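# Load two cartons onto cart and park it

## Task

Move both cartons from the desk onto the utility cart, then bring the cart into the yellow bay so that all four of its wheels sit inside the taped outline and none rests on the tape. No carton may overhang the edges of the cart's trays. Finish with the gripper released and the robot moved away from the cart. The robot must not fall or be left leaning. Nothing counts as done if it only stays in place because the robot is holding it.

## Robot and tools

Robot: a Hello Robot Stretch 4 with one arm. It has an omni-wheel base (rim no more than 0.23 m from the base origin), a lift that moves up a mast, a telescoping arm that reaches forward, a wrist with yaw, pitch and roll, and a two-finger gripper. It stands about 1.6 m tall. Cameras: head_camera, head_left_camera, head_right_camera (all on the head) and wrist_camera (on the gripper). Occasionally a loose object may get a brief shove from outside.

Frames: the base frame sits on the floor beneath the base centre, with x forward, y left and z up. hand_pose is expressed in this frame and marks a fixed point between the open fingertips (URDF link pinch). With all wrist joints at 0 its axes line up with the base frame; the printed value may be a little off. The odometry frame is the base frame as it was when the scene began.

execute_actions: "actions" is a list holding zero or one action; an empty list only returns state and pictures. "cameras" picks which images come back (omitted, null or ["all"] means every camera, [] means none). The "pictures" line lists the images in order. An action may contain "base", "joints" or both, plus optional "pace" and "contact_limits". Alternatively it contains only {"end_of_arm": "enable_torque"}, which re-powers any wrist or gripper motor that shut itself off.
- base: exactly one key, each an offset from where the base last reported itself. translate_m is metres straight ahead (negative backs up), -2 to 2. strafe_m is metres sideways with left positive, -2 to 2. rotate_rad is radians of on-the-spot turning with counter-clockwise from above positive, -3.2 to 3.2.
- joints: absolute targets keyed by name. lift_m 0 to 1.2 m. arm_m 0 to 0.55 m extension. wrist_yaw_rad -1.134 to 4.276 (0 forward, positive left, 3.14 tucked back, over 3.4 the arm may obstruct). wrist_pitch_rad -1.117 to 4.259 (0 level, 1.57 pointing down). wrist_roll_rad -1.117 to 4.259 (0 puts both fingers level; positive turns clockwise viewed from behind). gripper_m -0.038 to 0.141 m fingertip gap (below 0 the tips squeeze each other). A joint target outside its range is clipped and run, with a note; any other bad value or unknown key rejects the call and nothing moves.
- pace: "slow", "default", "fast" or "max"; base tops out at 0.1/0.3/0.4/0.6 m/s and 1/2/3/4 rad/s, and with the lift above 0.2 these drop, to 0.3 m/s and 1 rad/s at full height.
- contact_limits: only {"arm_m": value}, 0 (gentlest) to 0.75 (firmest), default 0.5; the arm halts on contact above that force.
Motions in one action start together and may finish separately. An action runs 15 s at most. Anything left out of an action may still be pushing toward an earlier target. If a result reports a stop, later execute_actions, wait and finished_scene calls in that same reply are skipped. A good first move to unfold the wrist: lift_m 0.4 with wrist_yaw_rad 0.

wait: "seconds" 0 to 10; commands nothing new and returns the same report as an empty action.
zoom_image: "camera" plus "region" [x0, y0, x1, y1] in pixels of that camera's newest full image, top-left origin, at most 504 by 504.
read_manual: "section" "licences" (default); only licence text, no motion.
finished_scene: "scene" is the current scene's number; ends it for good once the last command has settled, and reports whether the task succeeded. Replying without any tool call also ends things.

Reading results: joint_positions gives joint values; a joint counts as arrived within ±0.004 for lift, arm and gripper, ±0.02 for yaw and roll, ±0.05 for pitch. base_status and joint_status: "done" (for the base, wheels turned the commanded amount even if they slipped), "off_target", "contact_stop_at_<key>" (part met something and goes slack: a lift may sag under load, a base may keep rolling), "limit_stop_at_<name>", "time_out", "torque_fault". on_its_own describes uncommanded behaviour; "held at" there means the target being held. lidar_m: 12 horizontal ranges in metres, 30-degree sectors, 1st straight ahead and counting counter-clockwise (4th left, 7th behind, 10th right); "-" means nothing seen or closer than 0.25 m; it sees from about 0.15 m high upward, so tabletops register, but misses clear objects and thin legs. wrist_depth_mm: 7x7 grid of median depths from top-left, 100 to 2000 mm, "-" if invalid; the robot's own body shows up. base_odometry counts wheel rotation (slip counts as movement), heading -3.142 to 3.142 positive left. If turned_by_wheels and turned_by_imu disagree by over about 0.1 rad, something was hit or slipped, and heading is off by roughly their difference. base_tilt in degrees, forward and right positive, with a constant bias up to about 1.5. motor_effort is percent of maximum, positive toward higher joint values, bracket value is the peak in the last action; readings are noisy and biased. A load in a level gripper shifts wrist pitch effort; for wheel_0, wheel_1, wheel_2 positive means turning right.

Gripping: command gripper_m below the object's width; tighter values squeeze harder and pull the item toward the wrist by up to a third of the shortfall. Neither the reading nor "done" proves a grasp; at commands of 0 or more, a firm hold shows as a clear change in gripper effort. Fingertips pressed onto a surface can jam; raise the lift.

Avoid: driving or turning with over 1 kg held and arm_m above 0.2, especially at fast paces, and strong steady pushes or pulls with a high gripper or high contact limit, all of which can tip the robot. Tilt over 6 degrees gives "limit_stop_at_tilt" and slackens lift, arm and wheels. Pressing the gripper into things or holding over about 2 kg level causes "torque_fault"; recover with enable_torque. "limit_stop_at_own_body" can occur with pitch below -0.2 and roll below -0.4 or above 4; move away from the body. Also avoid drops, slips, slams and hard impacts.

Calibration: each camera has intrinsics K, distortion and T_world_to_cam mapping base frame to camera, with small per-scene errors; results list updated camera numbers when they change.

Each tool is called after "Emit:" as a command line: name --argument value for each argument, lists and objects as JSON in quotes; but a table of rows of numbers goes row by row, as --pt "numbers of a row", without its own name.

## Session

Emit:
execute_actions --actions '[]'

Scene clock: 0.00 s.
base_odometry: x=+0.000 y=+0.000 heading=+0.000 (m, m, rad; odometry frame)
turned_by_wheels: +0.000 (rad since the last result)
turned_by_imu: +0.000 (rad since the last result)
base_tilt: forward=+0.6 right=-0.1 (deg)
lidar_m: 0.93 1.48 2.10 2.07 1.05 0.81 0.78 0.86 1.61 1.61 1.75 1.25
base_status: not commanded
joint_positions: lift_m=+0.274 arm_m=+0.000 wrist_yaw_rad=+3.193 wrist_pitch_rad=+0.003 wrist_roll_rad=-0.008 gripper_m=+0.057
joint_status: not commanded
motor_effort: lift_m=+18 arm_m=-1 wrist_yaw_rad=+0 wrist_pitch_rad=-9 wrist_roll_rad=+0 gripper_m=-1 wheel_0=+0 wheel_1=+0 wheel_2=+0 (%)
hand_pose: x=-0.1213 y=+0.0725 z=+0.4510 quat_wxyz=(-0.026, -0.002, -0.004, +1.000) (m; base frame)
wrist_depth_mm: - 135 235 1008 960 960 946 / - 112 134 1229 1205 1229 1397 / - 109 134 1708 1661 1576 1499 / - 118 144 1708 1618 1618 1499 / 161 142 1756 1708 1618 1576 1499 / 208 1808 212 1661 193 1499 1499 / 204 1160 1060 143 1098 1025 1042
pictures: head_camera, head_left_camera, head_right_camera, wrist_camera
Images, in order (width x height): head_camera 420x560, head_left_camera 420x672, head_right_camera 420x672, wrist_camera 616x392.

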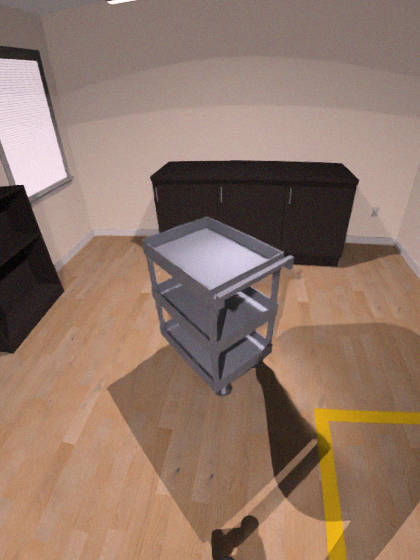

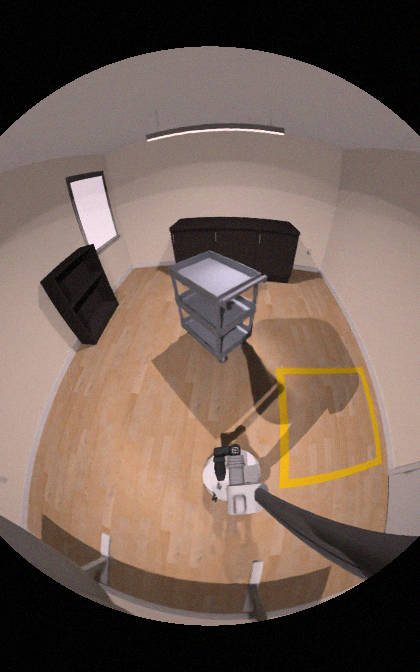

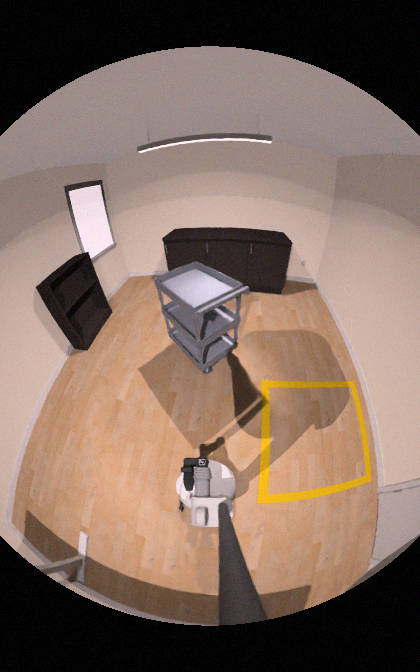

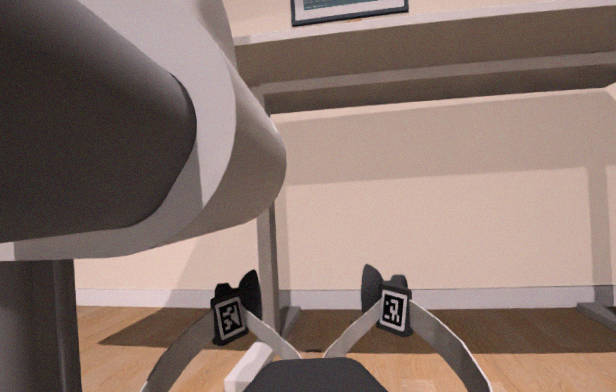

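Emit:
execute_actions --actions '[{"base":{"rotate_rad":3.05},"joints":{"lift_m":0.95},"pace":"fast"}]'

Scene clock: 8.63 s.
base_odometry: x=+0.000 y=+0.000 heading=+3.050 (m, m, rad; odometry frame)
turned_by_wheels: +3.050 (rad since the last result)
turned_by_imu: +3.042 (rad since the last result)
base_tilt: forward=+0.5 right=-0.2 (deg)
lidar_m: 0.77 0.83 1.64 1.61 1.74 2.43 0.94 1.24 2.09 2.07 1.11 0.82
base_status: done
joint_positions: lift_m=+0.950 arm_m=+0.000 wrist_yaw_rad=+3.193 wrist_pitch_rad=+0.003 wrist_roll_rad=-0.008 gripper_m=+0.057
joint_status: all done
motor_effort: lift_m=+23(29) arm_m=-1(1) wrist_yaw_rad=+1(1) wrist_pitch_rad=-7(7) wrist_roll_rad=+0(1) gripper_m=-4(2) wheel_0=-1(8) wheel_1=+1(7) wheel_2=+1(13) (%)
hand_pose: x=-0.1212 y=+0.0725 z=+1.1269 quat_wxyz=(-0.026, -0.002, -0.004, +1.000) (m; base frame)
wrist_depth_mm: - 135 235 - - - - / - 112 134 - - - - / - 109 134 - - - - / - 118 144 - - - - / 161 142 - - - - - / 208 - 212 1336 193 - - / 205 - 1499 143 - - -
pictures: head_camera, head_left_camera, head_right_camera, wrist_camera
camera_calibration (this result's frames):
wrist_camera: T_world_to_cam=[[-0.0643908, 0.997222, -0.0374348, -0.0305448], [-0.0108282, -0.0382086, -0.999211, 1.18811], [-0.997866, -0.0639346, 0.0132584, 0.0914808], [0, 0, 0, 1]] pos_world=[0.102184, 0.0817048, 1.18482]
Images, in order (width x height): head_camera 420x560, head_left_camera 420x672, head_right_camera 420x672, wrist_camera 616x392.

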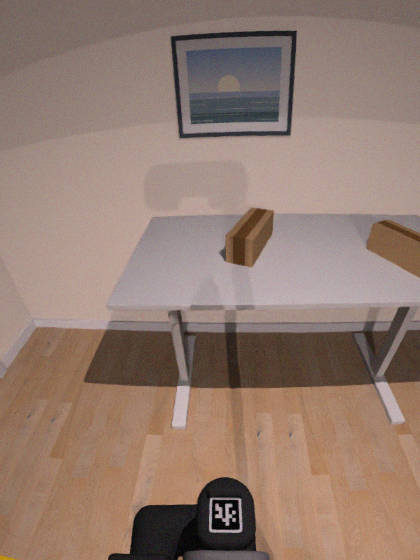

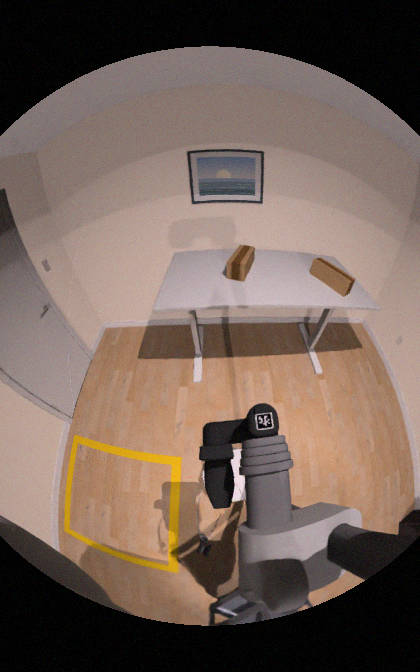

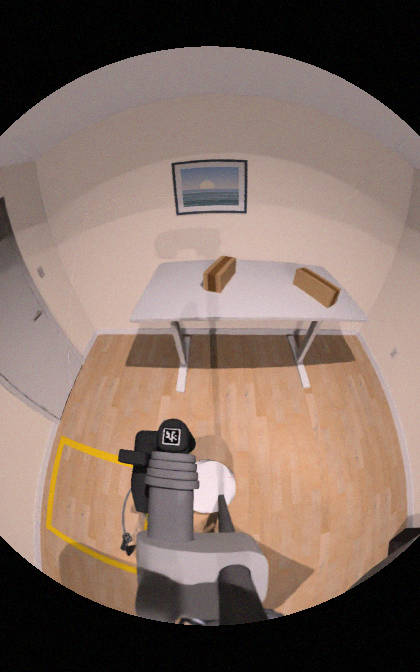

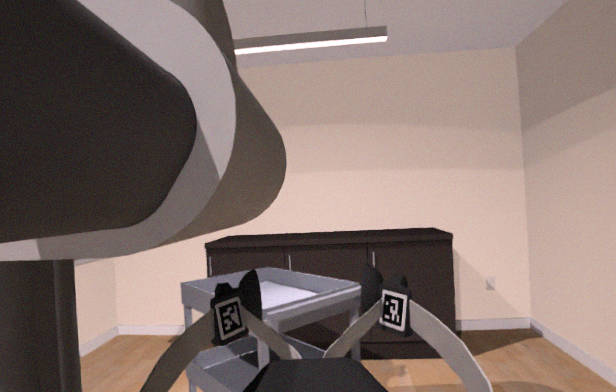

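Emit:
execute_actions --actions '[{"base":{"translate_m":0.3},"joints":{"lift_m":1.15,"wrist_yaw_rad":0,"wrist_pitch_rad":0.9,"gripper_m":0.141},"pace":"fast"}]'

Scene clock: 18.03 s.
base_odometry: x=-0.299 y=+0.027 heading=+3.050 (m, m, rad; odometry frame)
turned_by_wheels: +0.000 (rad since the last result)
turned_by_imu: -0.002 (rad since the last result)
base_tilt: forward=+0.5 right=-0.1 (deg)
lidar_m: 0.47 0.50 1.65 1.58 1.72 2.45 1.29 1.62 2.16 2.09 0.71 0.50
base_status: done
joint_positions: lift_m=+1.150 arm_m=+0.000 wrist_yaw_rad=+0.000 wrist_pitch_rad=+0.902 wrist_roll_rad=-0.008 gripper_m=+0.141
joint_status: all done
motor_effort: lift_m=+23(24) arm_m=-1(1) wrist_yaw_rad=+0(5) wrist_pitch_rad=-7(6) wrist_roll_rad=+0(1) gripper_m=-2(4) wheel_0=+0(8) wheel_1=+0(7) wheel_2=+2(10) (%)
hand_pose: x=+0.3504 y=-0.0874 z=+1.1016 quat_wxyz=(+0.900, -0.004, +0.436, +0.002) (m; base frame)
wrist_depth_mm: 1060 778 759 530 707 732 723 / 699 647 634 569 615 609 603 / 559 554 539 535 530 525 517 / 488 477 469 466 462 459 452 / 1464 1499 1464 1464 1430 1430 1308 / 1336 1336 1308 1366 1308 208 1281 / 1255 1255 1205 144 1229 1205 1182
pictures: head_camera, head_left_camera, head_right_camera, wrist_camera
camera_calibration (this result's frames):
wrist_camera: T_world_to_cam=[[-0.0206729, -0.999219, -0.0336658, -0.0355538], [-0.773638, 0.0373171, -0.632529, 1.03178], [0.633291, 0.0129689, -0.773805, 0.854418], [0, 0, 0, 1]] pos_world=[0.256395, -0.0851099, 1.31259]
Images, in order (width x height): head_camera 420x560, head_left_camera 420x672, head_right_camera 420x672, wrist_camera 616x392.

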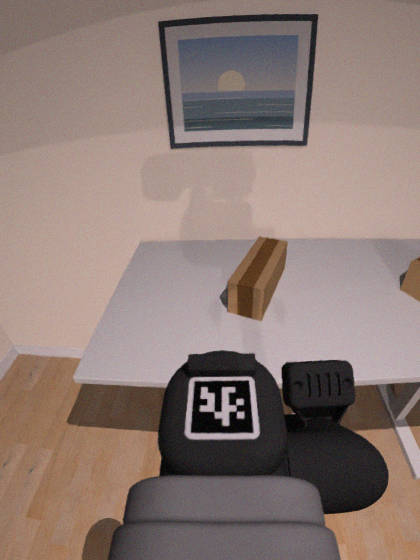

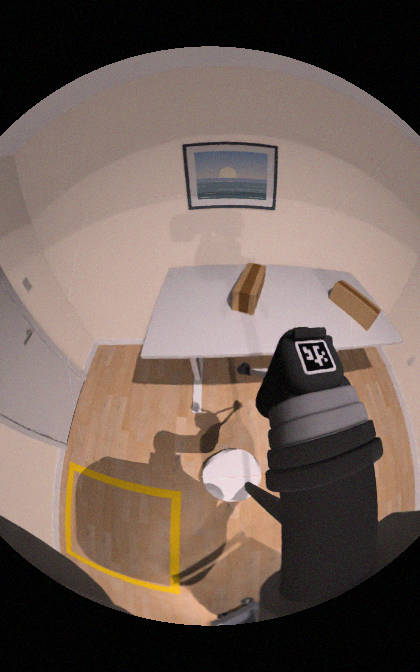

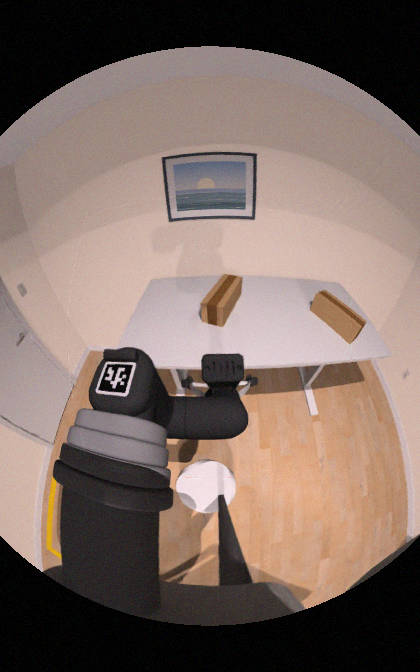

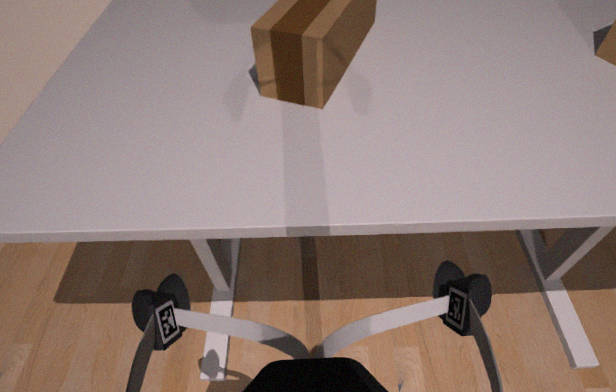

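Emit:
execute_actions --actions '[{"base":{"rotate_rad":-0.35},"joints":{"wrist_pitch_rad":0.7},"pace":"fast"}]' --cameras '[]'

Emit:
execute_actions --actions '[{"base":{"strafe_m":0.3},"joints":{"arm_m":0.2},"pace":"fast"}]' --cameras '["wrist_camera","head_camera"]'

Scene clock: 27.53 s.
base_odometry: x=-0.299 y=+0.027 heading=+2.701 (m, m, rad; odometry frame)
turned_by_wheels: -0.349 (rad since the last result)
turned_by_imu: -0.350 (rad since the last result)
base_tilt: forward=+0.4 right=-0.1 (deg)
lidar_m: 0.51 0.49 0.57 1.59 1.60 1.85 1.58 1.24 2.28 2.10 1.13 0.59
base_status: done
joint_positions: lift_m=+1.150 arm_m=+0.000 wrist_yaw_rad=+0.000 wrist_pitch_rad=+0.702 wrist_roll_rad=-0.008 gripper_m=+0.141
joint_status: all done
motor_effort: lift_m=+23(23) arm_m=-1(1) wrist_yaw_rad=-1(0) wrist_pitch_rad=-8(10) wrist_roll_rad=-1(1) gripper_m=+1(0) wheel_0=+2(3) wheel_1=+3(6) wheel_2=+1(7) (%)
hand_pose: x=+0.3916 y=-0.0874 z=+1.1415 quat_wxyz=(+0.939, -0.004, +0.344, +0.001) (m; base frame)
wrist_depth_mm: 878 946 1008 1078 1138 1255 1397 / 946 960 917 946 831 707 661 / 788 554 715 732 723 691 668 / 627 591 609 597 591 580 1808 / 521 517 512 504 535 1618 1708 / 449 430 452 1499 1430 208 1430 / 410 1025 1336 144 1336 1308 1308
pictures: none
No camera images: the call's "cameras" was empty. Leave "cameras" out to get every camera's image.

Scene clock: 29.80 s.
base_odometry: x=-0.427 y=-0.244 heading=+2.701 (m, m, rad; odometry frame)
turned_by_wheels: +0.000 (rad since the last result)
turned_by_imu: +0.001 (rad since the last result)
base_tilt: forward=+0.5 right=-0.1 (deg)
lidar_m: 0.39 0.38 1.37 1.33 1.33 1.52 2.53 1.41 2.59 2.38 0.89 0.48
base_status: done
joint_positions: lift_m=+1.150 arm_m=+0.199 wrist_yaw_rad=+0.000 wrist_pitch_rad=+0.702 wrist_roll_rad=-0.008 gripper_m=+0.141
joint_status: all done
motor_effort: lift_m=+22(23) arm_m=+6(7) wrist_yaw_rad=-1(2) wrist_pitch_rad=-5(8) wrist_roll_rad=+0(0) gripper_m=+1(3) wheel_0=+0(10) wheel_1=+1(9) wheel_2=+0(1) (%)
hand_pose: x=+0.5901 y=-0.0874 z=+1.1416 quat_wxyz=(+0.939, -0.004, +0.344, +0.002) (m; base frame)
wrist_depth_mm: 654 699 750 809 866 976 1042 / 699 750 809 854 917 917 904 / 750 768 750 521 715 707 699 / 621 615 609 413 564 580 569 / 521 517 508 407 480 488 484 / 445 421 436 433 413 208 418 / 394 384 384 144 377 368 370
pictures: head_camera, wrist_camera
camera_calibration (this result's frames):
wrist_camera: T_world_to_cam=[[-0.013714, -0.999215, -0.0371722, -0.0293685], [-0.632715, 0.0374584, -0.773478, 1.32034], [0.774263, 0.0129119, -0.632732, 0.489347], [0, 0, 0, 1]] pos_world=[0.456111, -0.0851216, 1.32979]
Images, in order (width x height): head_camera 420x560, wrist_camera 616x392.

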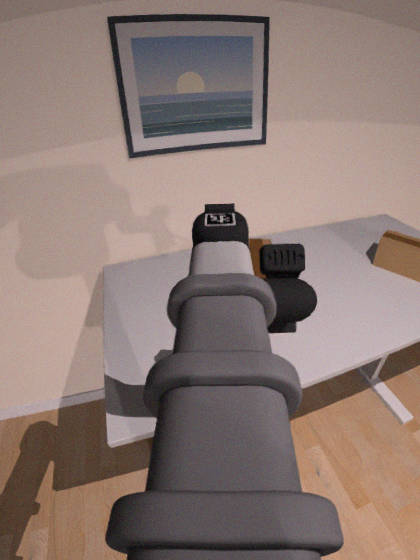

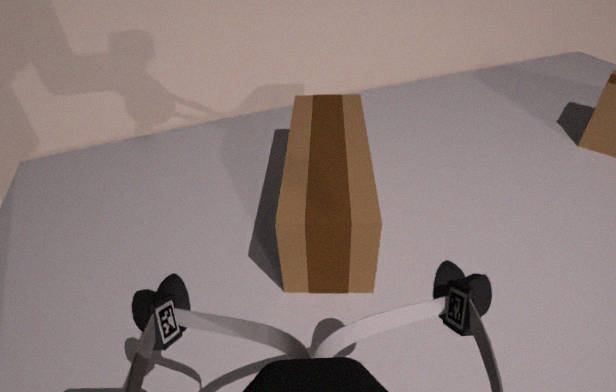

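Emit:
execute_actions --actions '[{"base":{"strafe_m":-0.017},"joints":{"lift_m":1.2,"wrist_pitch_rad":1.0,"arm_m":0.53},"pace":"fast"}]' --cameras '["wrist_camera"]'

Emit:
execute_actions --actions '[{"joints":{"lift_m":1.095}}]' --cameras '["wrist_camera","head_right_camera"]'

Scene clock: 39.63 s.
base_odometry: x=-0.420 y=-0.229 heading=+2.701 (m, m, rad; odometry frame)
turned_by_wheels: +0.000 (rad since the last result)
turned_by_imu: -0.001 (rad since the last result)
base_tilt: forward=+0.5 right=-0.1 (deg)
lidar_m: 0.39 0.37 1.36 1.33 1.32 1.54 2.56 1.39 2.57 2.37 0.91 0.47
base_status: done
joint_positions: lift_m=+1.198 arm_m=+0.529 wrist_yaw_rad=+0.000 wrist_pitch_rad=+1.001 wrist_roll_rad=-0.008 gripper_m=+0.141
joint_status: all done
joint sent to its limit — the command would take lift_m past its upper limit, so that joint was sent only as far as its limit.
motor_effort: lift_m=+23(27) arm_m=+6(7) wrist_yaw_rad=+0(2) wrist_pitch_rad=-6(4) wrist_roll_rad=+0(0) gripper_m=+3(1) wheel_0=+1(8) wheel_1=+0(10) wheel_2=+0(0) (%)
hand_pose: x=+0.8553 y=-0.0874 z=+1.1337 quat_wxyz=(+0.877, -0.004, +0.480, +0.002) (m; base frame)
wrist_depth_mm: 452 488 530 580 634 661 661 / 500 544 597 597 597 591 585 / 554 544 539 377 525 521 525 / 492 488 480 340 459 473 469 / 445 442 442 309 415 427 427 / 407 392 392 282 282 208 389 / 379 370 370 144 267 362 362
pictures: wrist_camera
camera_calibration (this result's frames):
wrist_camera: T_world_to_cam=[[-0.0240409, -0.999218, -0.0314053, -0.0237432], [-0.832699, 0.0373983, -0.552461, 1.40252], [0.553204, 0.0128695, -0.832947, 0.695019], [0, 0, 0, 1]] pos_world=[0.782815, -0.085121, 1.353]
Images, in order (width x height): wrist_camera 616x392.

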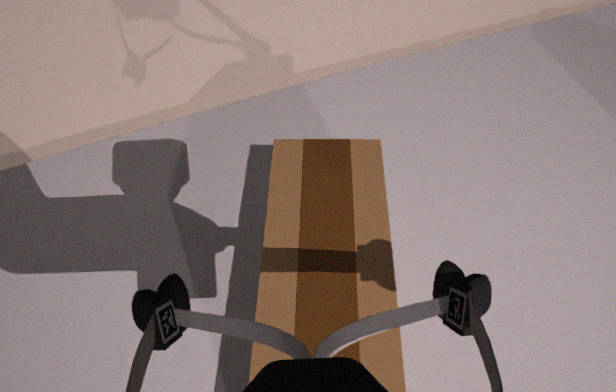

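Scene clock: 41.10 s.
base_odometry: x=-0.420 y=-0.229 heading=+2.701 (m, m, rad; odometry frame)
turned_by_wheels: +0.000 (rad since the last result)
turned_by_imu: +0.000 (rad since the last result)
base_tilt: forward=+0.5 right=-0.1 (deg)
lidar_m: 0.40 0.36 1.38 1.34 1.32 1.56 2.55 1.37 2.55 2.38 0.96 0.48
base_status: not commanded
joint_positions: lift_m=+1.096 arm_m=+0.529 wrist_yaw_rad=+0.000 wrist_pitch_rad=+0.998 wrist_roll_rad=-0.009 gripper_m=+0.141
joint_status: all done
motor_effort: lift_m=+10(21) arm_m=+6(7) wrist_yaw_rad=+2(2) wrist_pitch_rad=+6(8) wrist_roll_rad=+2(2) gripper_m=+1(0) wheel_0=+1(1) wheel_1=+0(0) wheel_2=+0(0) (%)
hand_pose: x=+0.8562 y=-0.0875 z=+1.0315 quat_wxyz=(+0.878, -0.004, +0.478, +0.002) (m; base frame)
wrist_depth_mm: 452 484 521 525 521 517 508 / 480 469 462 279 293 449 445 / 418 413 407 247 251 402 394 / 375 370 359 222 224 357 355 / 336 336 320 201 200 324 322 / 304 301 188 183 183 202 294 / 283 279 176 142 168 274 273
pictures: head_right_camera, wrist_camera
camera_calibration (this result's frames):
wrist_camera: T_world_to_cam=[[-0.0241664, -0.999221, -0.0311849, -0.0271648], [-0.830705, 0.0374261, -0.555453, 1.34812], [0.556188, 0.0124821, -0.830963, 0.604819], [0, 0, 0, 1]] pos_world=[0.782842, -0.0851479, 1.25055]
Images, in order (width x height): head_right_camera 420x672, wrist_camera 616x392.

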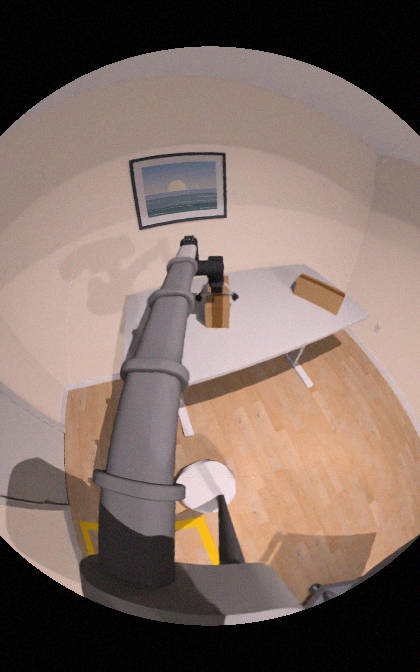

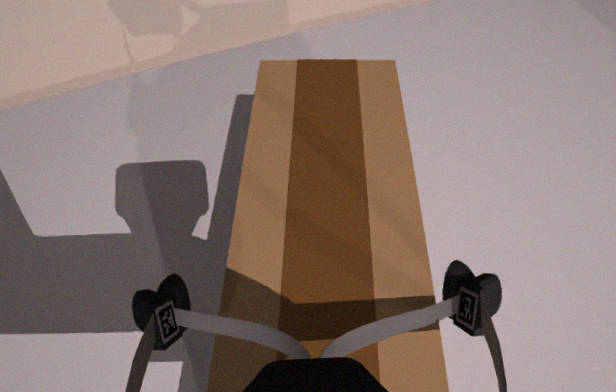

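Emit:
execute_actions --actions '[{"base":{"strafe_m":-0.02},"joints":{"lift_m":1.108}}]' --cameras '["wrist_camera"]'

Emit:
execute_actions --actions '[{"joints":{"gripper_m":0.04}}]' --cameras '["wrist_camera"]'

Emit:
execute_actions --actions '[{"joints":{"lift_m":1.19}}]' --cameras '["wrist_camera","head_right_camera"]'

Scene clock: 44.97 s.
base_odometry: x=-0.411 y=-0.211 heading=+2.701 (m, m, rad; odometry frame)
turned_by_wheels: +0.000 (rad since the last result)
turned_by_imu: -0.001 (rad since the last result)
base_tilt: forward=+0.6 right=-0.1 (deg)
lidar_m: 0.39 0.38 1.37 1.35 1.34 1.58 2.57 1.33 2.55 2.35 0.96 0.50
base_status: done
joint_positions: lift_m=+1.108 arm_m=+0.529 wrist_yaw_rad=+0.000 wrist_pitch_rad=+1.001 wrist_roll_rad=-0.008 gripper_m=+0.141
joint_status: all done
motor_effort: lift_m=+23(22) arm_m=+7(7) wrist_yaw_rad=+1(2) wrist_pitch_rad=-3(6) wrist_roll_rad=+1(3) gripper_m=+4(1) wheel_0=+0(9) wheel_1=+1(10) wheel_2=+0(0) (%)
hand_pose: x=+0.8554 y=-0.0874 z=+1.0429 quat_wxyz=(+0.877, -0.004, +0.480, +0.002) (m; base frame)
wrist_depth_mm: 459 496 525 535 535 530 517 / 492 480 459 290 452 459 452 / 427 421 399 257 402 407 407 / 384 379 243 230 362 366 364 / 345 345 216 210 324 332 329 / 317 303 194 192 195 208 303 / 291 286 178 142 183 281 281
pictures: wrist_camera
camera_calibration (this result's frames):
wrist_camera: T_world_to_cam=[[-0.0241468, -0.999221, -0.0312188, -0.0267628], [-0.8326, 0.0373856, -0.552611, 1.35243], [0.553347, 0.012649, -0.832854, 0.619137], [0, 0, 0, 1]] pos_world=[0.78279, -0.0851347, 1.26218]
Images, in order (width x height): wrist_camera 616x392.

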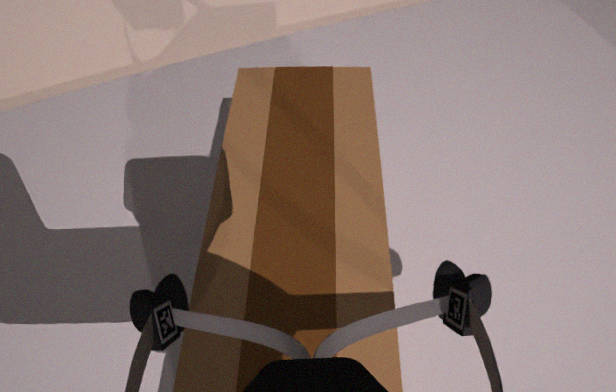

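Scene clock: 46.97 s.
base_odometry: x=-0.411 y=-0.211 heading=+2.701 (m, m, rad; odometry frame)
turned_by_wheels: +0.000 (rad since the last result)
turned_by_imu: -0.001 (rad since the last result)
base_tilt: forward=+0.6 right=-0.1 (deg)
lidar_m: 0.38 0.40 1.37 1.35 1.34 1.54 2.65 1.38 2.54 2.37 0.93 0.46
base_status: not commanded
joint_positions: lift_m=+1.108 arm_m=+0.529 wrist_yaw_rad=+0.000 wrist_pitch_rad=+1.006 wrist_roll_rad=-0.008 gripper_m=+0.041
joint_status: all done
motor_effort: lift_m=+23(23) arm_m=+6(6) wrist_yaw_rad=+0(3) wrist_pitch_rad=-17(17) wrist_roll_rad=+1(0) gripper_m=-34(34) wheel_0=+0(0) wheel_1=+0(1) wheel_2=+0(0) (%)
hand_pose: x=+0.8543 y=-0.0874 z=+1.0422 quat_wxyz=(+0.876, -0.004, +0.482, +0.002) (m; base frame)
wrist_depth_mm: 459 496 521 525 517 512 504 / 488 469 459 273 442 452 449 / 421 415 394 240 387 402 399 / 375 375 225 214 222 362 357 / 340 340 198 193 196 329 327 / 312 310 178 175 175 176 298 / 289 171 160 163 156 273 276
pictures: wrist_camera
camera_calibration (this result's frames):
wrist_camera: T_world_to_cam=[[-0.023997, -0.999225, -0.0312012, -0.0268881], [-0.835224, 0.0371903, -0.548651, 1.34922], [0.549386, 0.012894, -0.835469, 0.625282], [0, 0, 0, 1]] pos_world=[0.782737, -0.0851077, 1.26182]
Images, in order (width x height): wrist_camera 616x392.

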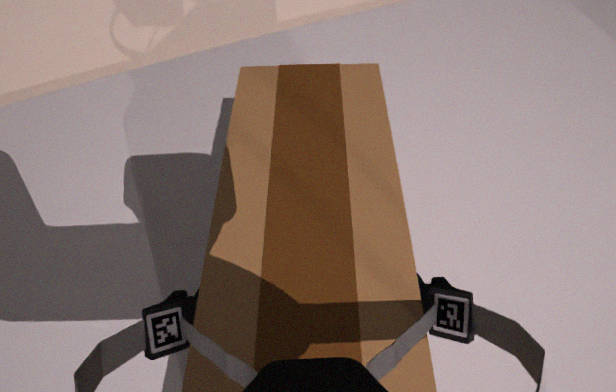

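Scene clock: 48.30 s.
base_odometry: x=-0.411 y=-0.211 heading=+2.701 (m, m, rad; odometry frame)
turned_by_wheels: +0.000 (rad since the last result)
turned_by_imu: +0.000 (rad since the last result)
base_tilt: forward=+0.5 right=-0.1 (deg)
lidar_m: 0.41 0.41 1.38 1.37 1.36 1.55 2.59 1.37 2.56 2.37 0.97 0.49
base_status: not commanded
joint_positions: lift_m=+1.189 arm_m=+0.529 wrist_yaw_rad=+0.000 wrist_pitch_rad=+1.006 wrist_roll_rad=-0.008 gripper_m=+0.041
joint_status: all done
motor_effort: lift_m=+25(25) arm_m=+6(6) wrist_yaw_rad=+0(0) wrist_pitch_rad=-18(19) wrist_roll_rad=+1(0) gripper_m=-35(36) wheel_0=+0(0) wheel_1=+0(0) wheel_2=+0(0) (%)
hand_pose: x=+0.8543 y=-0.0874 z=+1.1240 quat_wxyz=(+0.876, -0.004, +0.482, +0.002) (m; base frame)
wrist_depth_mm: 459 496 535 585 640 647 640 / 508 559 569 274 564 569 564 / 544 525 504 240 492 508 504 / 477 477 226 213 223 459 452 / 433 427 199 193 196 415 413 / 397 392 178 176 175 176 377 / 366 171 160 163 156 345 347
pictures: head_right_camera, wrist_camera
camera_calibration (this result's frames):
wrist_camera: T_world_to_cam=[[-0.0239991, -0.999225, -0.0311996, -0.0243371], [-0.835261, 0.0371903, -0.548595, 1.39404], [0.54933, 0.012894, -0.835506, 0.693692], [0, 0, 0, 1]] pos_world=[0.78274, -0.0851077, 1.34359]
Images, in order (width x height): head_right_camera 420x672, wrist_camera 616x392.

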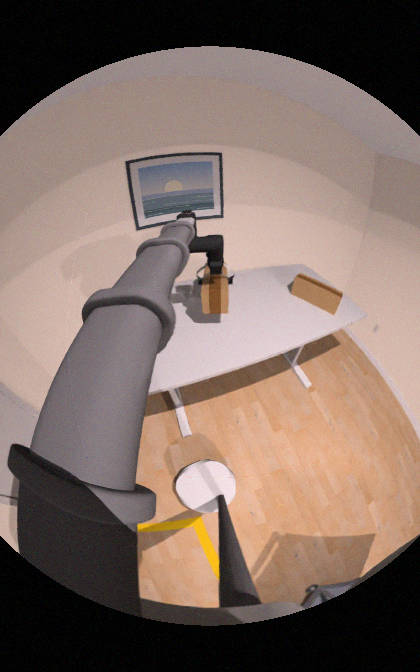

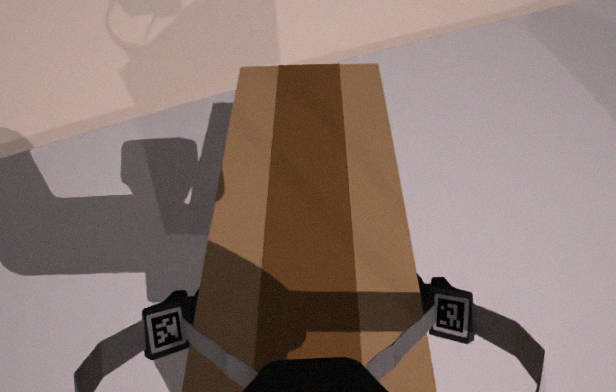

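Emit:
execute_actions --actions '[{"base":{"translate_m":-0.2},"joints":{"arm_m":0.05}}]' --cameras '[]'

Emit:
execute_actions --actions '[{"base":{"rotate_rad":-2.0}}]' --cameras '[]'

Emit:
execute_actions --actions '[{"base":{"strafe_m":-0.557}}]' --cameras '[]'

Emit:
execute_actions --actions '[{"base":{"translate_m":0.6}}]'

Scene clock: 59.67 s.
base_odometry: x=-0.230 y=-0.296 heading=+2.701 (m, m, rad; odometry frame)
turned_by_wheels: +0.000 (rad since the last result)
turned_by_imu: -0.001 (rad since the last result)
base_tilt: forward=+0.5 right=-0.1 (deg)
lidar_m: 0.25 0.57 1.55 1.29 1.30 1.50 2.46 1.20 1.53 2.40 1.40 0.25
base_status: done
joint_positions: lift_m=+1.189 arm_m=+0.051 wrist_yaw_rad=+0.000 wrist_pitch_rad=+1.006 wrist_roll_rad=-0.008 gripper_m=+0.041
joint_status: all done
motor_effort: lift_m=+25(25) arm_m=-7(8) wrist_yaw_rad=+1(1) wrist_pitch_rad=-20(21) wrist_roll_rad=+0(1) gripper_m=-37(35) wheel_0=+0(8) wheel_1=+0(6) wheel_2=+1(11) (%)
hand_pose: x=+0.3764 y=-0.0875 z=+1.1239 quat_wxyz=(+0.876, -0.004, +0.482, +0.002) (m; base frame)
wrist_depth_mm: 707 676 676 668 661 654 640 / 627 603 574 274 574 609 1863 / 539 525 512 240 1661 1708 1708 / 488 1576 226 213 223 1576 1537 / 1464 1499 198 192 196 1397 1430 / 1336 1366 177 176 175 176 1308 / 1229 171 160 163 156 1182 1182
pictures: none
No camera images: the call's "cameras" was empty. Leave "cameras" out to get every camera's image.

Scene clock: 62.90 s.
base_odometry: x=-0.230 y=-0.296 heading=+0.701 (m, m, rad; odometry frame)
turned_by_wheels: -2.000 (rad since the last result)
turned_by_imu: -1.997 (rad since the last result)
base_tilt: forward=+0.6 right=-0.1 (deg)
lidar_m: 0.26 2.41 1.15 0.71 0.59 0.62 1.46 1.28 1.29 1.55 2.68 0.25
base_status: done
joint_positions: lift_m=+1.189 arm_m=+0.051 wrist_yaw_rad=+0.000 wrist_pitch_rad=+1.006 wrist_roll_rad=-0.008 gripper_m=+0.041
joint_status: not commanded
motor_effort: lift_m=+25(25) arm_m=-7(7) wrist_yaw_rad=+1(1) wrist_pitch_rad=-18(18) wrist_roll_rad=+0(0) gripper_m=-36(36) wheel_0=+2(3) wheel_1=+2(4) wheel_2=+2(7) (%)
hand_pose: x=+0.3765 y=-0.0874 z=+1.1240 quat_wxyz=(+0.876, -0.004, +0.482, +0.002) (m; base frame)
wrist_depth_mm: 1863 - - - - 1366 1281 / - - 1983 273 1661 1255 1255 / 1756 1756 1708 240 1308 1499 1708 / 1661 1661 225 213 223 1537 1537 / 1464 1499 198 192 196 1430 1430 / 1366 1397 177 175 175 176 1308 / 1255 171 160 163 157 1182 1182
pictures: none
No camera images: the call's "cameras" was empty. Leave "cameras" out to get every camera's image.

Scene clock: 66.07 s.
base_odometry: x=+0.129 y=-0.721 heading=+0.702 (m, m, rad; odometry frame)
turned_by_wheels: +0.000 (rad since the last result)
turned_by_imu: -0.004 (rad since the last result)
base_tilt: forward=+0.5 right=-0.1 (deg)
lidar_m: 0.25 2.65 1.96 1.14 1.05 1.78 1.04 0.93 0.93 1.10 2.06 0.25
base_status: done
joint_positions: lift_m=+1.189 arm_m=+0.051 wrist_yaw_rad=+0.000 wrist_pitch_rad=+1.006 wrist_roll_rad=-0.008 gripper_m=+0.041
joint_status: not commanded
motor_effort: lift_m=+24(25) arm_m=-7(7) wrist_yaw_rad=+0(0) wrist_pitch_rad=-18(19) wrist_roll_rad=+1(1) gripper_m=-33(37) wheel_0=+1(11) wheel_1=+1(7) wheel_2=+0(3) (%)
hand_pose: x=+0.3765 y=-0.0874 z=+1.1240 quat_wxyz=(+0.876, -0.004, +0.482, +0.002) (m; base frame)
wrist_depth_mm: - - - 866 917 - 1808 / - - 1921 273 1281 1983 1863 / 1808 1808 1708 240 1182 1756 1708 / 1618 1618 225 214 222 1537 1537 / 1499 1464 198 193 196 1430 1366 / 1366 1336 177 175 175 177 1281 / 1229 171 159 163 157 1160 1182
pictures: none
No camera images: the call's "cameras" was empty. Leave "cameras" out to get every camera's image.

Scene clock: 69.53 s.
base_odometry: x=+0.587 y=-0.334 heading=+0.702 (m, m, rad; odometry frame)
turned_by_wheels: +0.000 (rad since the last result)
turned_by_imu: -0.002 (rad since the last result)
base_tilt: forward=+0.6 right=-0.1 (deg)
lidar_m: 0.25 2.10 2.36 1.66 1.42 1.42 1.59 1.37 1.38 1.63 1.85 0.25
base_status: done
joint_positions: lift_m=+1.189 arm_m=+0.051 wrist_yaw_rad=+0.000 wrist_pitch_rad=+1.006 wrist_roll_rad=-0.008 gripper_m=+0.041
joint_status: not commanded
motor_effort: lift_m=+25(25) arm_m=-7(7) wrist_yaw_rad=+0(2) wrist_pitch_rad=-17(19) wrist_roll_rad=-1(0) gripper_m=-35(36) wheel_0=+1(6) wheel_1=+1(6) wheel_2=+0(11) (%)
hand_pose: x=+0.3765 y=-0.0874 z=+1.1240 quat_wxyz=(+0.876, -0.004, +0.482, +0.002) (m; base frame)
wrist_depth_mm: 1808 - - 891 904 1618 1430 / 1921 1921 1983 274 788 1661 1537 / 1808 1808 1708 239 683 715 1708 / 1618 1618 225 214 222 634 1537 / 1464 1464 198 193 196 559 1397 / 1336 1336 178 175 175 177 1308 / 1255 171 160 163 156 1205 1182
pictures: head_camera, head_left_camera, head_right_camera, wrist_camera
camera_calibration (this result's frames):
wrist_camera: T_world_to_cam=[[-0.0241716, -0.999221, -0.031202, -0.0357585], [-0.835236, 0.0373362, -0.548622, 0.995085], [0.54936, 0.0128, -0.835488, 0.956153], [0, 0, 0, 1]] pos_world=[0.304995, -0.085122, 1.34366]
Images, in order (width x height): head_camera 420x560, head_left_camera 420x672, head_right_camera 420x672, wrist_camera 616x392.

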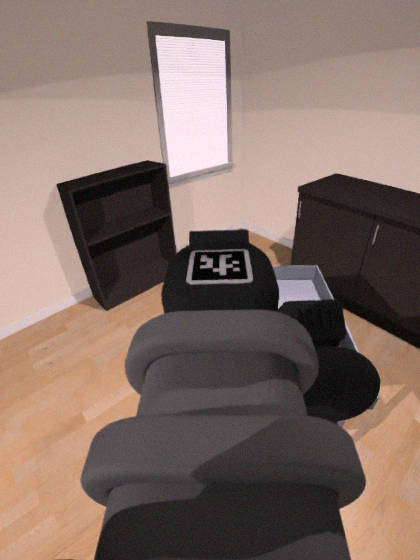

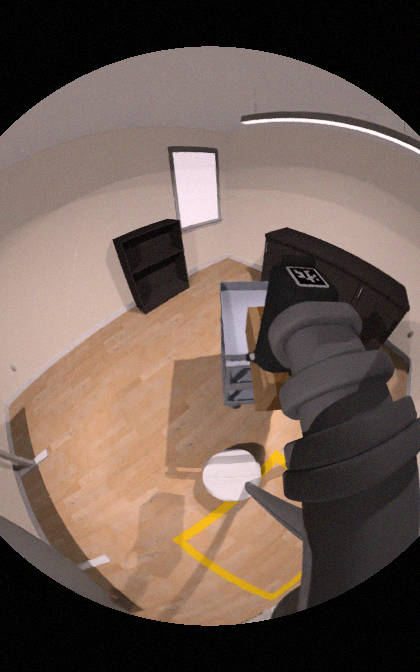

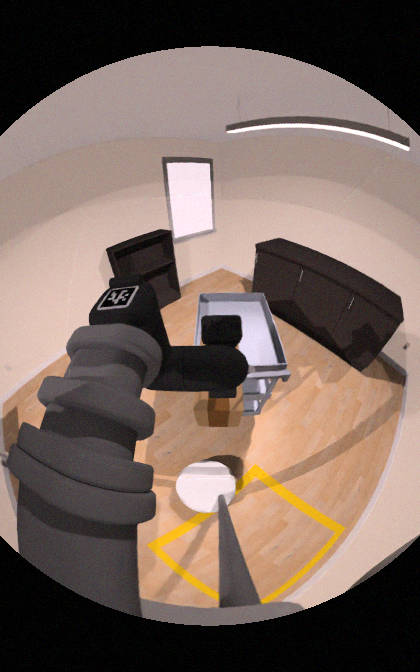

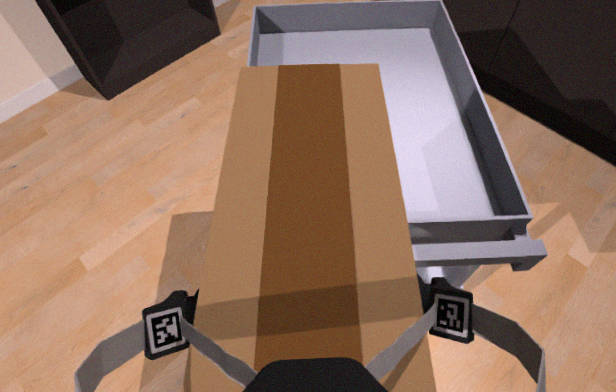

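Emit:
execute_actions --actions '[{"base":{"strafe_m":-0.02},"joints":{"arm_m":0.54,"lift_m":1.08}}]' --cameras '["wrist_camera","head_right_camera","head_left_camera"]'

Scene clock: 75.57 s.
base_odometry: x=+0.600 y=-0.349 heading=+0.702 (m, m, rad; odometry frame)
turned_by_wheels: +0.000 (rad since the last result)
turned_by_imu: -0.002 (rad since the last result)
base_tilt: forward=+0.5 right=-0.1 (deg)
lidar_m: 0.48 2.12 2.35 1.66 1.43 1.44 1.53 1.35 1.35 1.64 1.84 0.50
base_status: done
joint_positions: lift_m=+1.080 arm_m=+0.539 wrist_yaw_rad=+0.000 wrist_pitch_rad=+1.006 wrist_roll_rad=-0.008 gripper_m=+0.041
joint_status: all done
motor_effort: lift_m=+15(21) arm_m=+6(8) wrist_yaw_rad=+0(3) wrist_pitch_rad=-17(20) wrist_roll_rad=+1(0) gripper_m=-35(36) wheel_0=+2(8) wheel_1=-1(9) wheel_2=+0(0) (%)
hand_pose: x=+0.8643 y=-0.0874 z=+1.0148 quat_wxyz=(+0.876, -0.004, +0.482, +0.002) (m; base frame)
wrist_depth_mm: 1499 1756 - - - 1308 1118 / 1618 1708 1808 274 1756 1430 1229 / 1576 1618 488 240 517 544 1255 / 1499 1499 226 214 223 512 496 / 1366 1336 199 192 196 462 445 / 1255 1205 177 175 175 176 415 / 1138 171 160 163 156 389 392
pictures: head_left_camera, head_right_camera, wrist_camera
camera_calibration (this result's frames):
wrist_camera: T_world_to_cam=[[-0.0240071, -0.999225, -0.0312047, -0.0274922], [-0.83519, 0.0372015, -0.548702, 1.34256], [0.549438, 0.0128891, -0.835435, 0.596823], [0, 0, 0, 1]] pos_world=[0.792716, -0.0851086, 1.23442]
Images, in order (width x height): head_left_camera 420x672, head_right_camera 420x672, wrist_camera 616x392.

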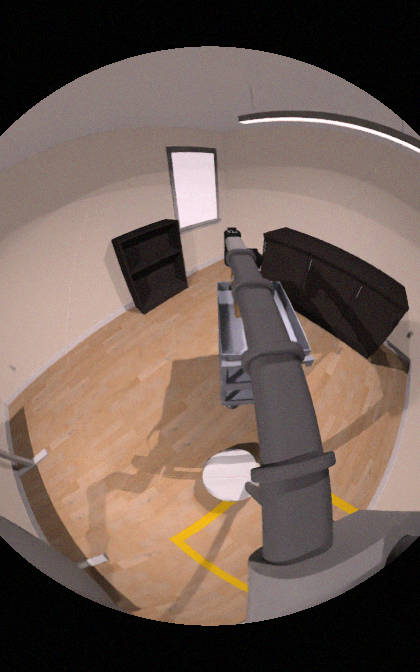

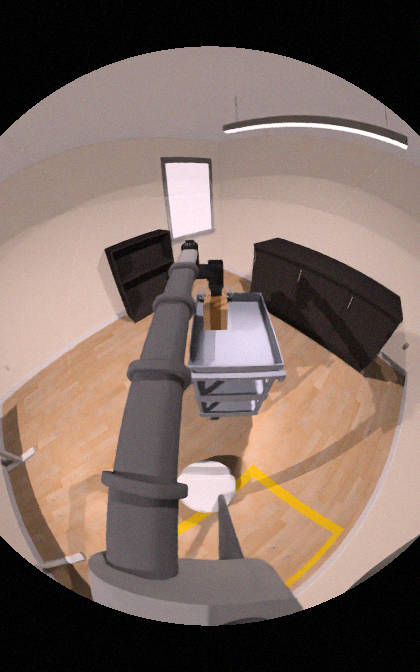

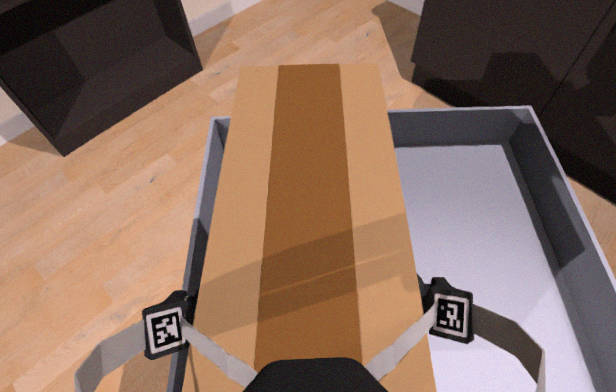

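Emit:
execute_actions --actions '[{"joints":{"arm_m":0.52,"lift_m":0.965},"pace":"slow"}]' --cameras '["wrist_camera"]'

Emit:
execute_actions --actions '[{"joints":{"gripper_m":0.141}}]' --cameras '["wrist_camera"]'

Emit:
execute_actions --actions '[{"joints":{"lift_m":1.15},"pace":"fast"}]' --cameras '[]'

Emit:
execute_actions --actions '[{"base":{"translate_m":-0.3},"joints":{"arm_m":0,"lift_m":1.19},"pace":"fast"}]'

Scene clock: 81.90 s.
base_odometry: x=+0.600 y=-0.349 heading=+0.702 (m, m, rad; odometry frame)
turned_by_wheels: +0.000 (rad since the last result)
turned_by_imu: -0.002 (rad since the last result)
base_tilt: forward=+0.5 right=-0.1 (deg)
lidar_m: 0.47 2.12 2.37 1.66 1.43 1.44 1.55 1.35 1.38 1.62 1.86 0.51
base_status: not commanded
joint_positions: lift_m=+0.965 arm_m=+0.521 wrist_yaw_rad=+0.000 wrist_pitch_rad=+1.006 wrist_roll_rad=-0.008 gripper_m=+0.041
joint_status: all done
motor_effort: lift_m=+15(15) arm_m=-7(6) wrist_yaw_rad=-1(0) wrist_pitch_rad=-17(18) wrist_roll_rad=+0(0) gripper_m=-35(33) wheel_0=+1(2) wheel_1=+0(1) wheel_2=+0(0) (%)
hand_pose: x=+0.8465 y=-0.0874 z=+0.8998 quat_wxyz=(+0.876, -0.004, +0.482, +0.002) (m; base frame)
wrist_depth_mm: 1499 1708 1921 1863 442 445 442 / 1576 1661 433 274 455 459 436 / 1537 1499 382 239 399 418 407 / 1366 1308 225 214 223 377 375 / 1229 1182 198 192 196 343 342 / 1138 281 177 175 175 177 312 / 1042 171 160 163 157 286 287
pictures: wrist_camera
camera_calibration (this result's frames):
wrist_camera: T_world_to_cam=[[-0.0240287, -0.999224, -0.0311987, -0.0314961], [-0.835327, 0.037213, -0.548493, 1.26458], [0.549228, 0.0128815, -0.835573, 0.510758], [0, 0, 0, 1]] pos_world=[0.775057, -0.0851098, 1.1194]
Images, in order (width x height): wrist_camera 616x392.

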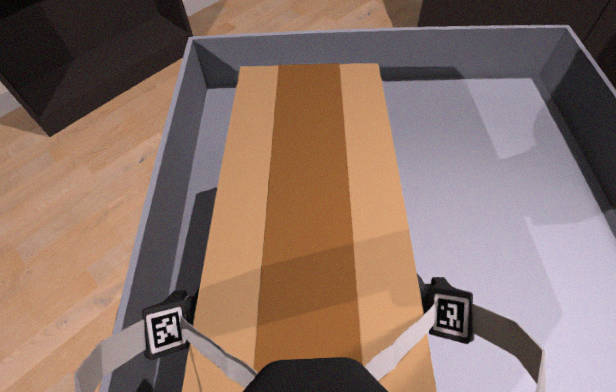

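Scene clock: 83.90 s.
base_odometry: x=+0.600 y=-0.349 heading=+0.702 (m, m, rad; odometry frame)
turned_by_wheels: +0.000 (rad since the last result)
turned_by_imu: -0.001 (rad since the last result)
base_tilt: forward=+0.5 right=-0.1 (deg)
lidar_m: 0.48 2.10 2.33 1.66 1.42 1.45 1.56 1.34 1.36 1.64 1.84 0.50
base_status: not commanded
joint_positions: lift_m=+0.965 arm_m=+0.521 wrist_yaw_rad=+0.000 wrist_pitch_rad=+1.002 wrist_roll_rad=-0.008 gripper_m=+0.141
joint_status: all done
motor_effort: lift_m=+16(15) arm_m=-7(7) wrist_yaw_rad=+1(0) wrist_pitch_rad=-5(18) wrist_roll_rad=-1(2) gripper_m=+0(34) wheel_0=+1(1) wheel_1=-1(0) wheel_2=+0(0) (%)
hand_pose: x=+0.8475 y=-0.0874 z=+0.9004 quat_wxyz=(+0.877, -0.004, +0.480, +0.002) (m; base frame)
wrist_depth_mm: 1499 1756 1921 1921 1499 1205 1078 / 1537 1618 462 310 459 466 436 / 1537 1499 421 276 413 424 413 / 1366 1336 377 246 368 379 379 / 1229 1182 343 224 232 347 345 / 1138 260 209 206 205 208 315 / 1042 276 194 144 192 293 294
pictures: wrist_camera
camera_calibration (this result's frames):
wrist_camera: T_world_to_cam=[[-0.02417, -0.999218, -0.0313067, -0.0312756], [-0.832988, 0.0374446, -0.552022, 1.26697], [0.552762, 0.0127357, -0.833242, 0.505662], [0, 0, 0, 1]] pos_world=[0.775106, -0.0851324, 1.11976]
Images, in order (width x height): wrist_camera 616x392.

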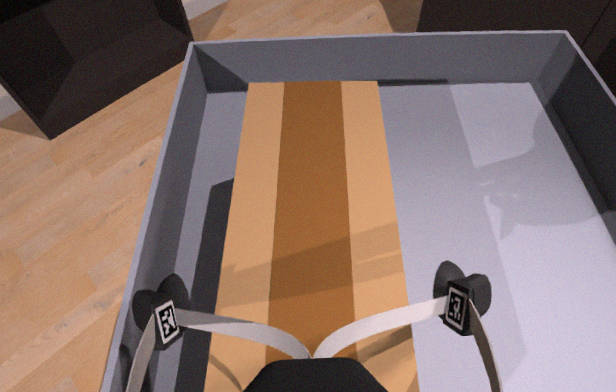

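Scene clock: 85.40 s.
base_odometry: x=+0.600 y=-0.349 heading=+0.702 (m, m, rad; odometry frame)
turned_by_wheels: +0.000 (rad since the last result)
turned_by_imu: +0.000 (rad since the last result)
base_tilt: forward=+0.5 right=-0.1 (deg)
lidar_m: 0.44 2.11 2.35 1.63 1.41 1.43 1.54 1.35 1.35 1.62 1.84 0.51
base_status: not commanded
joint_positions: lift_m=+1.150 arm_m=+0.521 wrist_yaw_rad=+0.000 wrist_pitch_rad=+1.001 wrist_roll_rad=-0.008 gripper_m=+0.141
joint_status: all done
motor_effort: lift_m=+23(25) arm_m=-7(7) wrist_yaw_rad=+1(0) wrist_pitch_rad=-5(4) wrist_roll_rad=+0(1) gripper_m=+2(1) wheel_0=+2(2) wheel_1=-1(1) wheel_2=+0(0) (%)
hand_pose: x=+0.8476 y=-0.0874 z=+1.0849 quat_wxyz=(+0.877, -0.004, +0.480, +0.002) (m; base frame)
wrist_depth_mm: 1499 1756 - - - 1336 1118 / 1618 1808 1921 1921 1863 1430 1229 / 1708 1708 1756 1708 621 1430 1336 / 1576 1576 627 603 609 585 1464 / 1464 1430 564 424 544 544 1366 / 1336 1255 504 389 484 209 477 / 1229 1182 469 144 462 459 449
pictures: none
No camera images: the call's "cameras" was empty. Leave "cameras" out to get every camera's image.

Scene clock: 87.83 s.
base_odometry: x=+0.371 y=-0.543 heading=+0.702 (m, m, rad; odometry frame)
turned_by_wheels: +0.000 (rad since the last result)
turned_by_imu: -0.001 (rad since the last result)
base_tilt: forward=+0.5 right=-0.1 (deg)
lidar_m: 0.78 2.36 2.58 1.40 1.24 2.05 1.32 1.13 1.12 1.33 2.05 0.83
base_status: done
joint_positions: lift_m=+1.190 arm_m=+0.001 wrist_yaw_rad=+0.000 wrist_pitch_rad=+1.002 wrist_roll_rad=-0.008 gripper_m=+0.141
joint_status: all done
motor_effort: lift_m=+23(22) arm_m=-6(8) wrist_yaw_rad=+2(2) wrist_pitch_rad=-5(4) wrist_roll_rad=+0(0) gripper_m=+3(0) wheel_0=-3(6) wheel_1=-1(7) wheel_2=+1(11) (%)
hand_pose: x=+0.3278 y=-0.0875 z=+1.1249 quat_wxyz=(+0.877, -0.004, +0.480, +0.002) (m; base frame)
wrist_depth_mm: - - - 854 931 1863 1576 / - - 1983 759 750 1921 1756 / 1863 1863 1756 1138 1118 1756 1756 / 1661 1618 1618 1336 1366 1537 1576 / 1499 1499 1464 1397 1430 1464 1430 / 1336 1308 1308 1336 1308 208 1308 / 1255 1255 1255 144 1229 1229 1229
pictures: head_camera, head_left_camera, head_right_camera, wrist_camera
camera_calibration (this result's frames):
wrist_camera: T_world_to_cam=[[-0.0244674, -0.99921, -0.0313216, -0.0367388], [-0.832927, 0.0377019, -0.552096, 0.958059], [0.552841, 0.0125803, -0.833192, 0.979832], [0, 0, 0, 1]] pos_world=[0.255404, -0.085157, 1.34418]
Images, in order (width x height): head_camera 420x560, head_left_camera 420x672, head_right_camera 420x672, wrist_camera 616x392.

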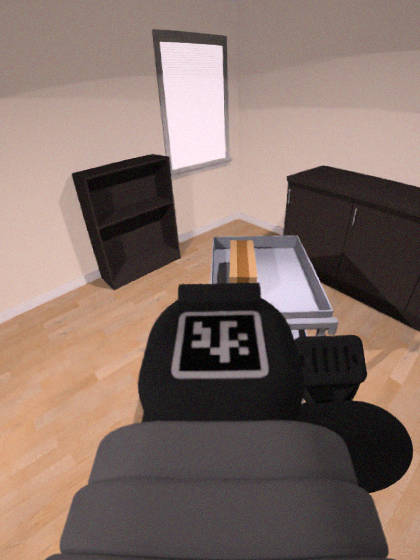

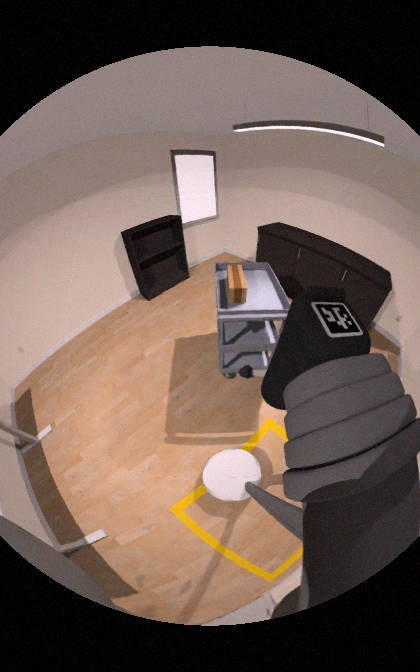

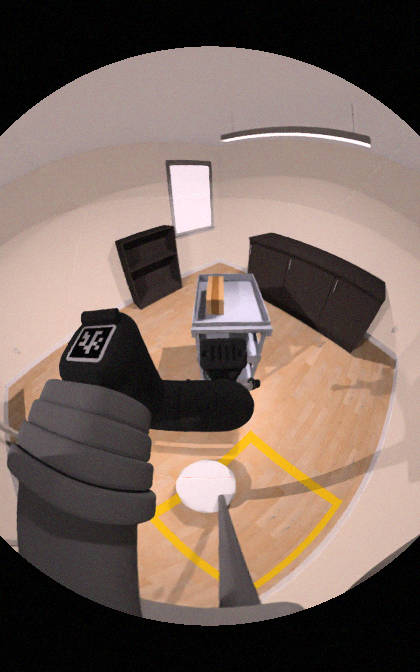

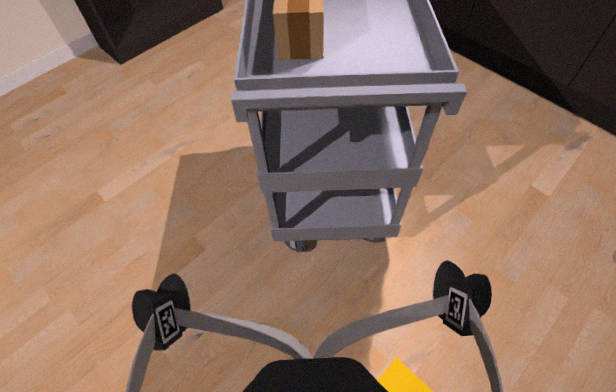

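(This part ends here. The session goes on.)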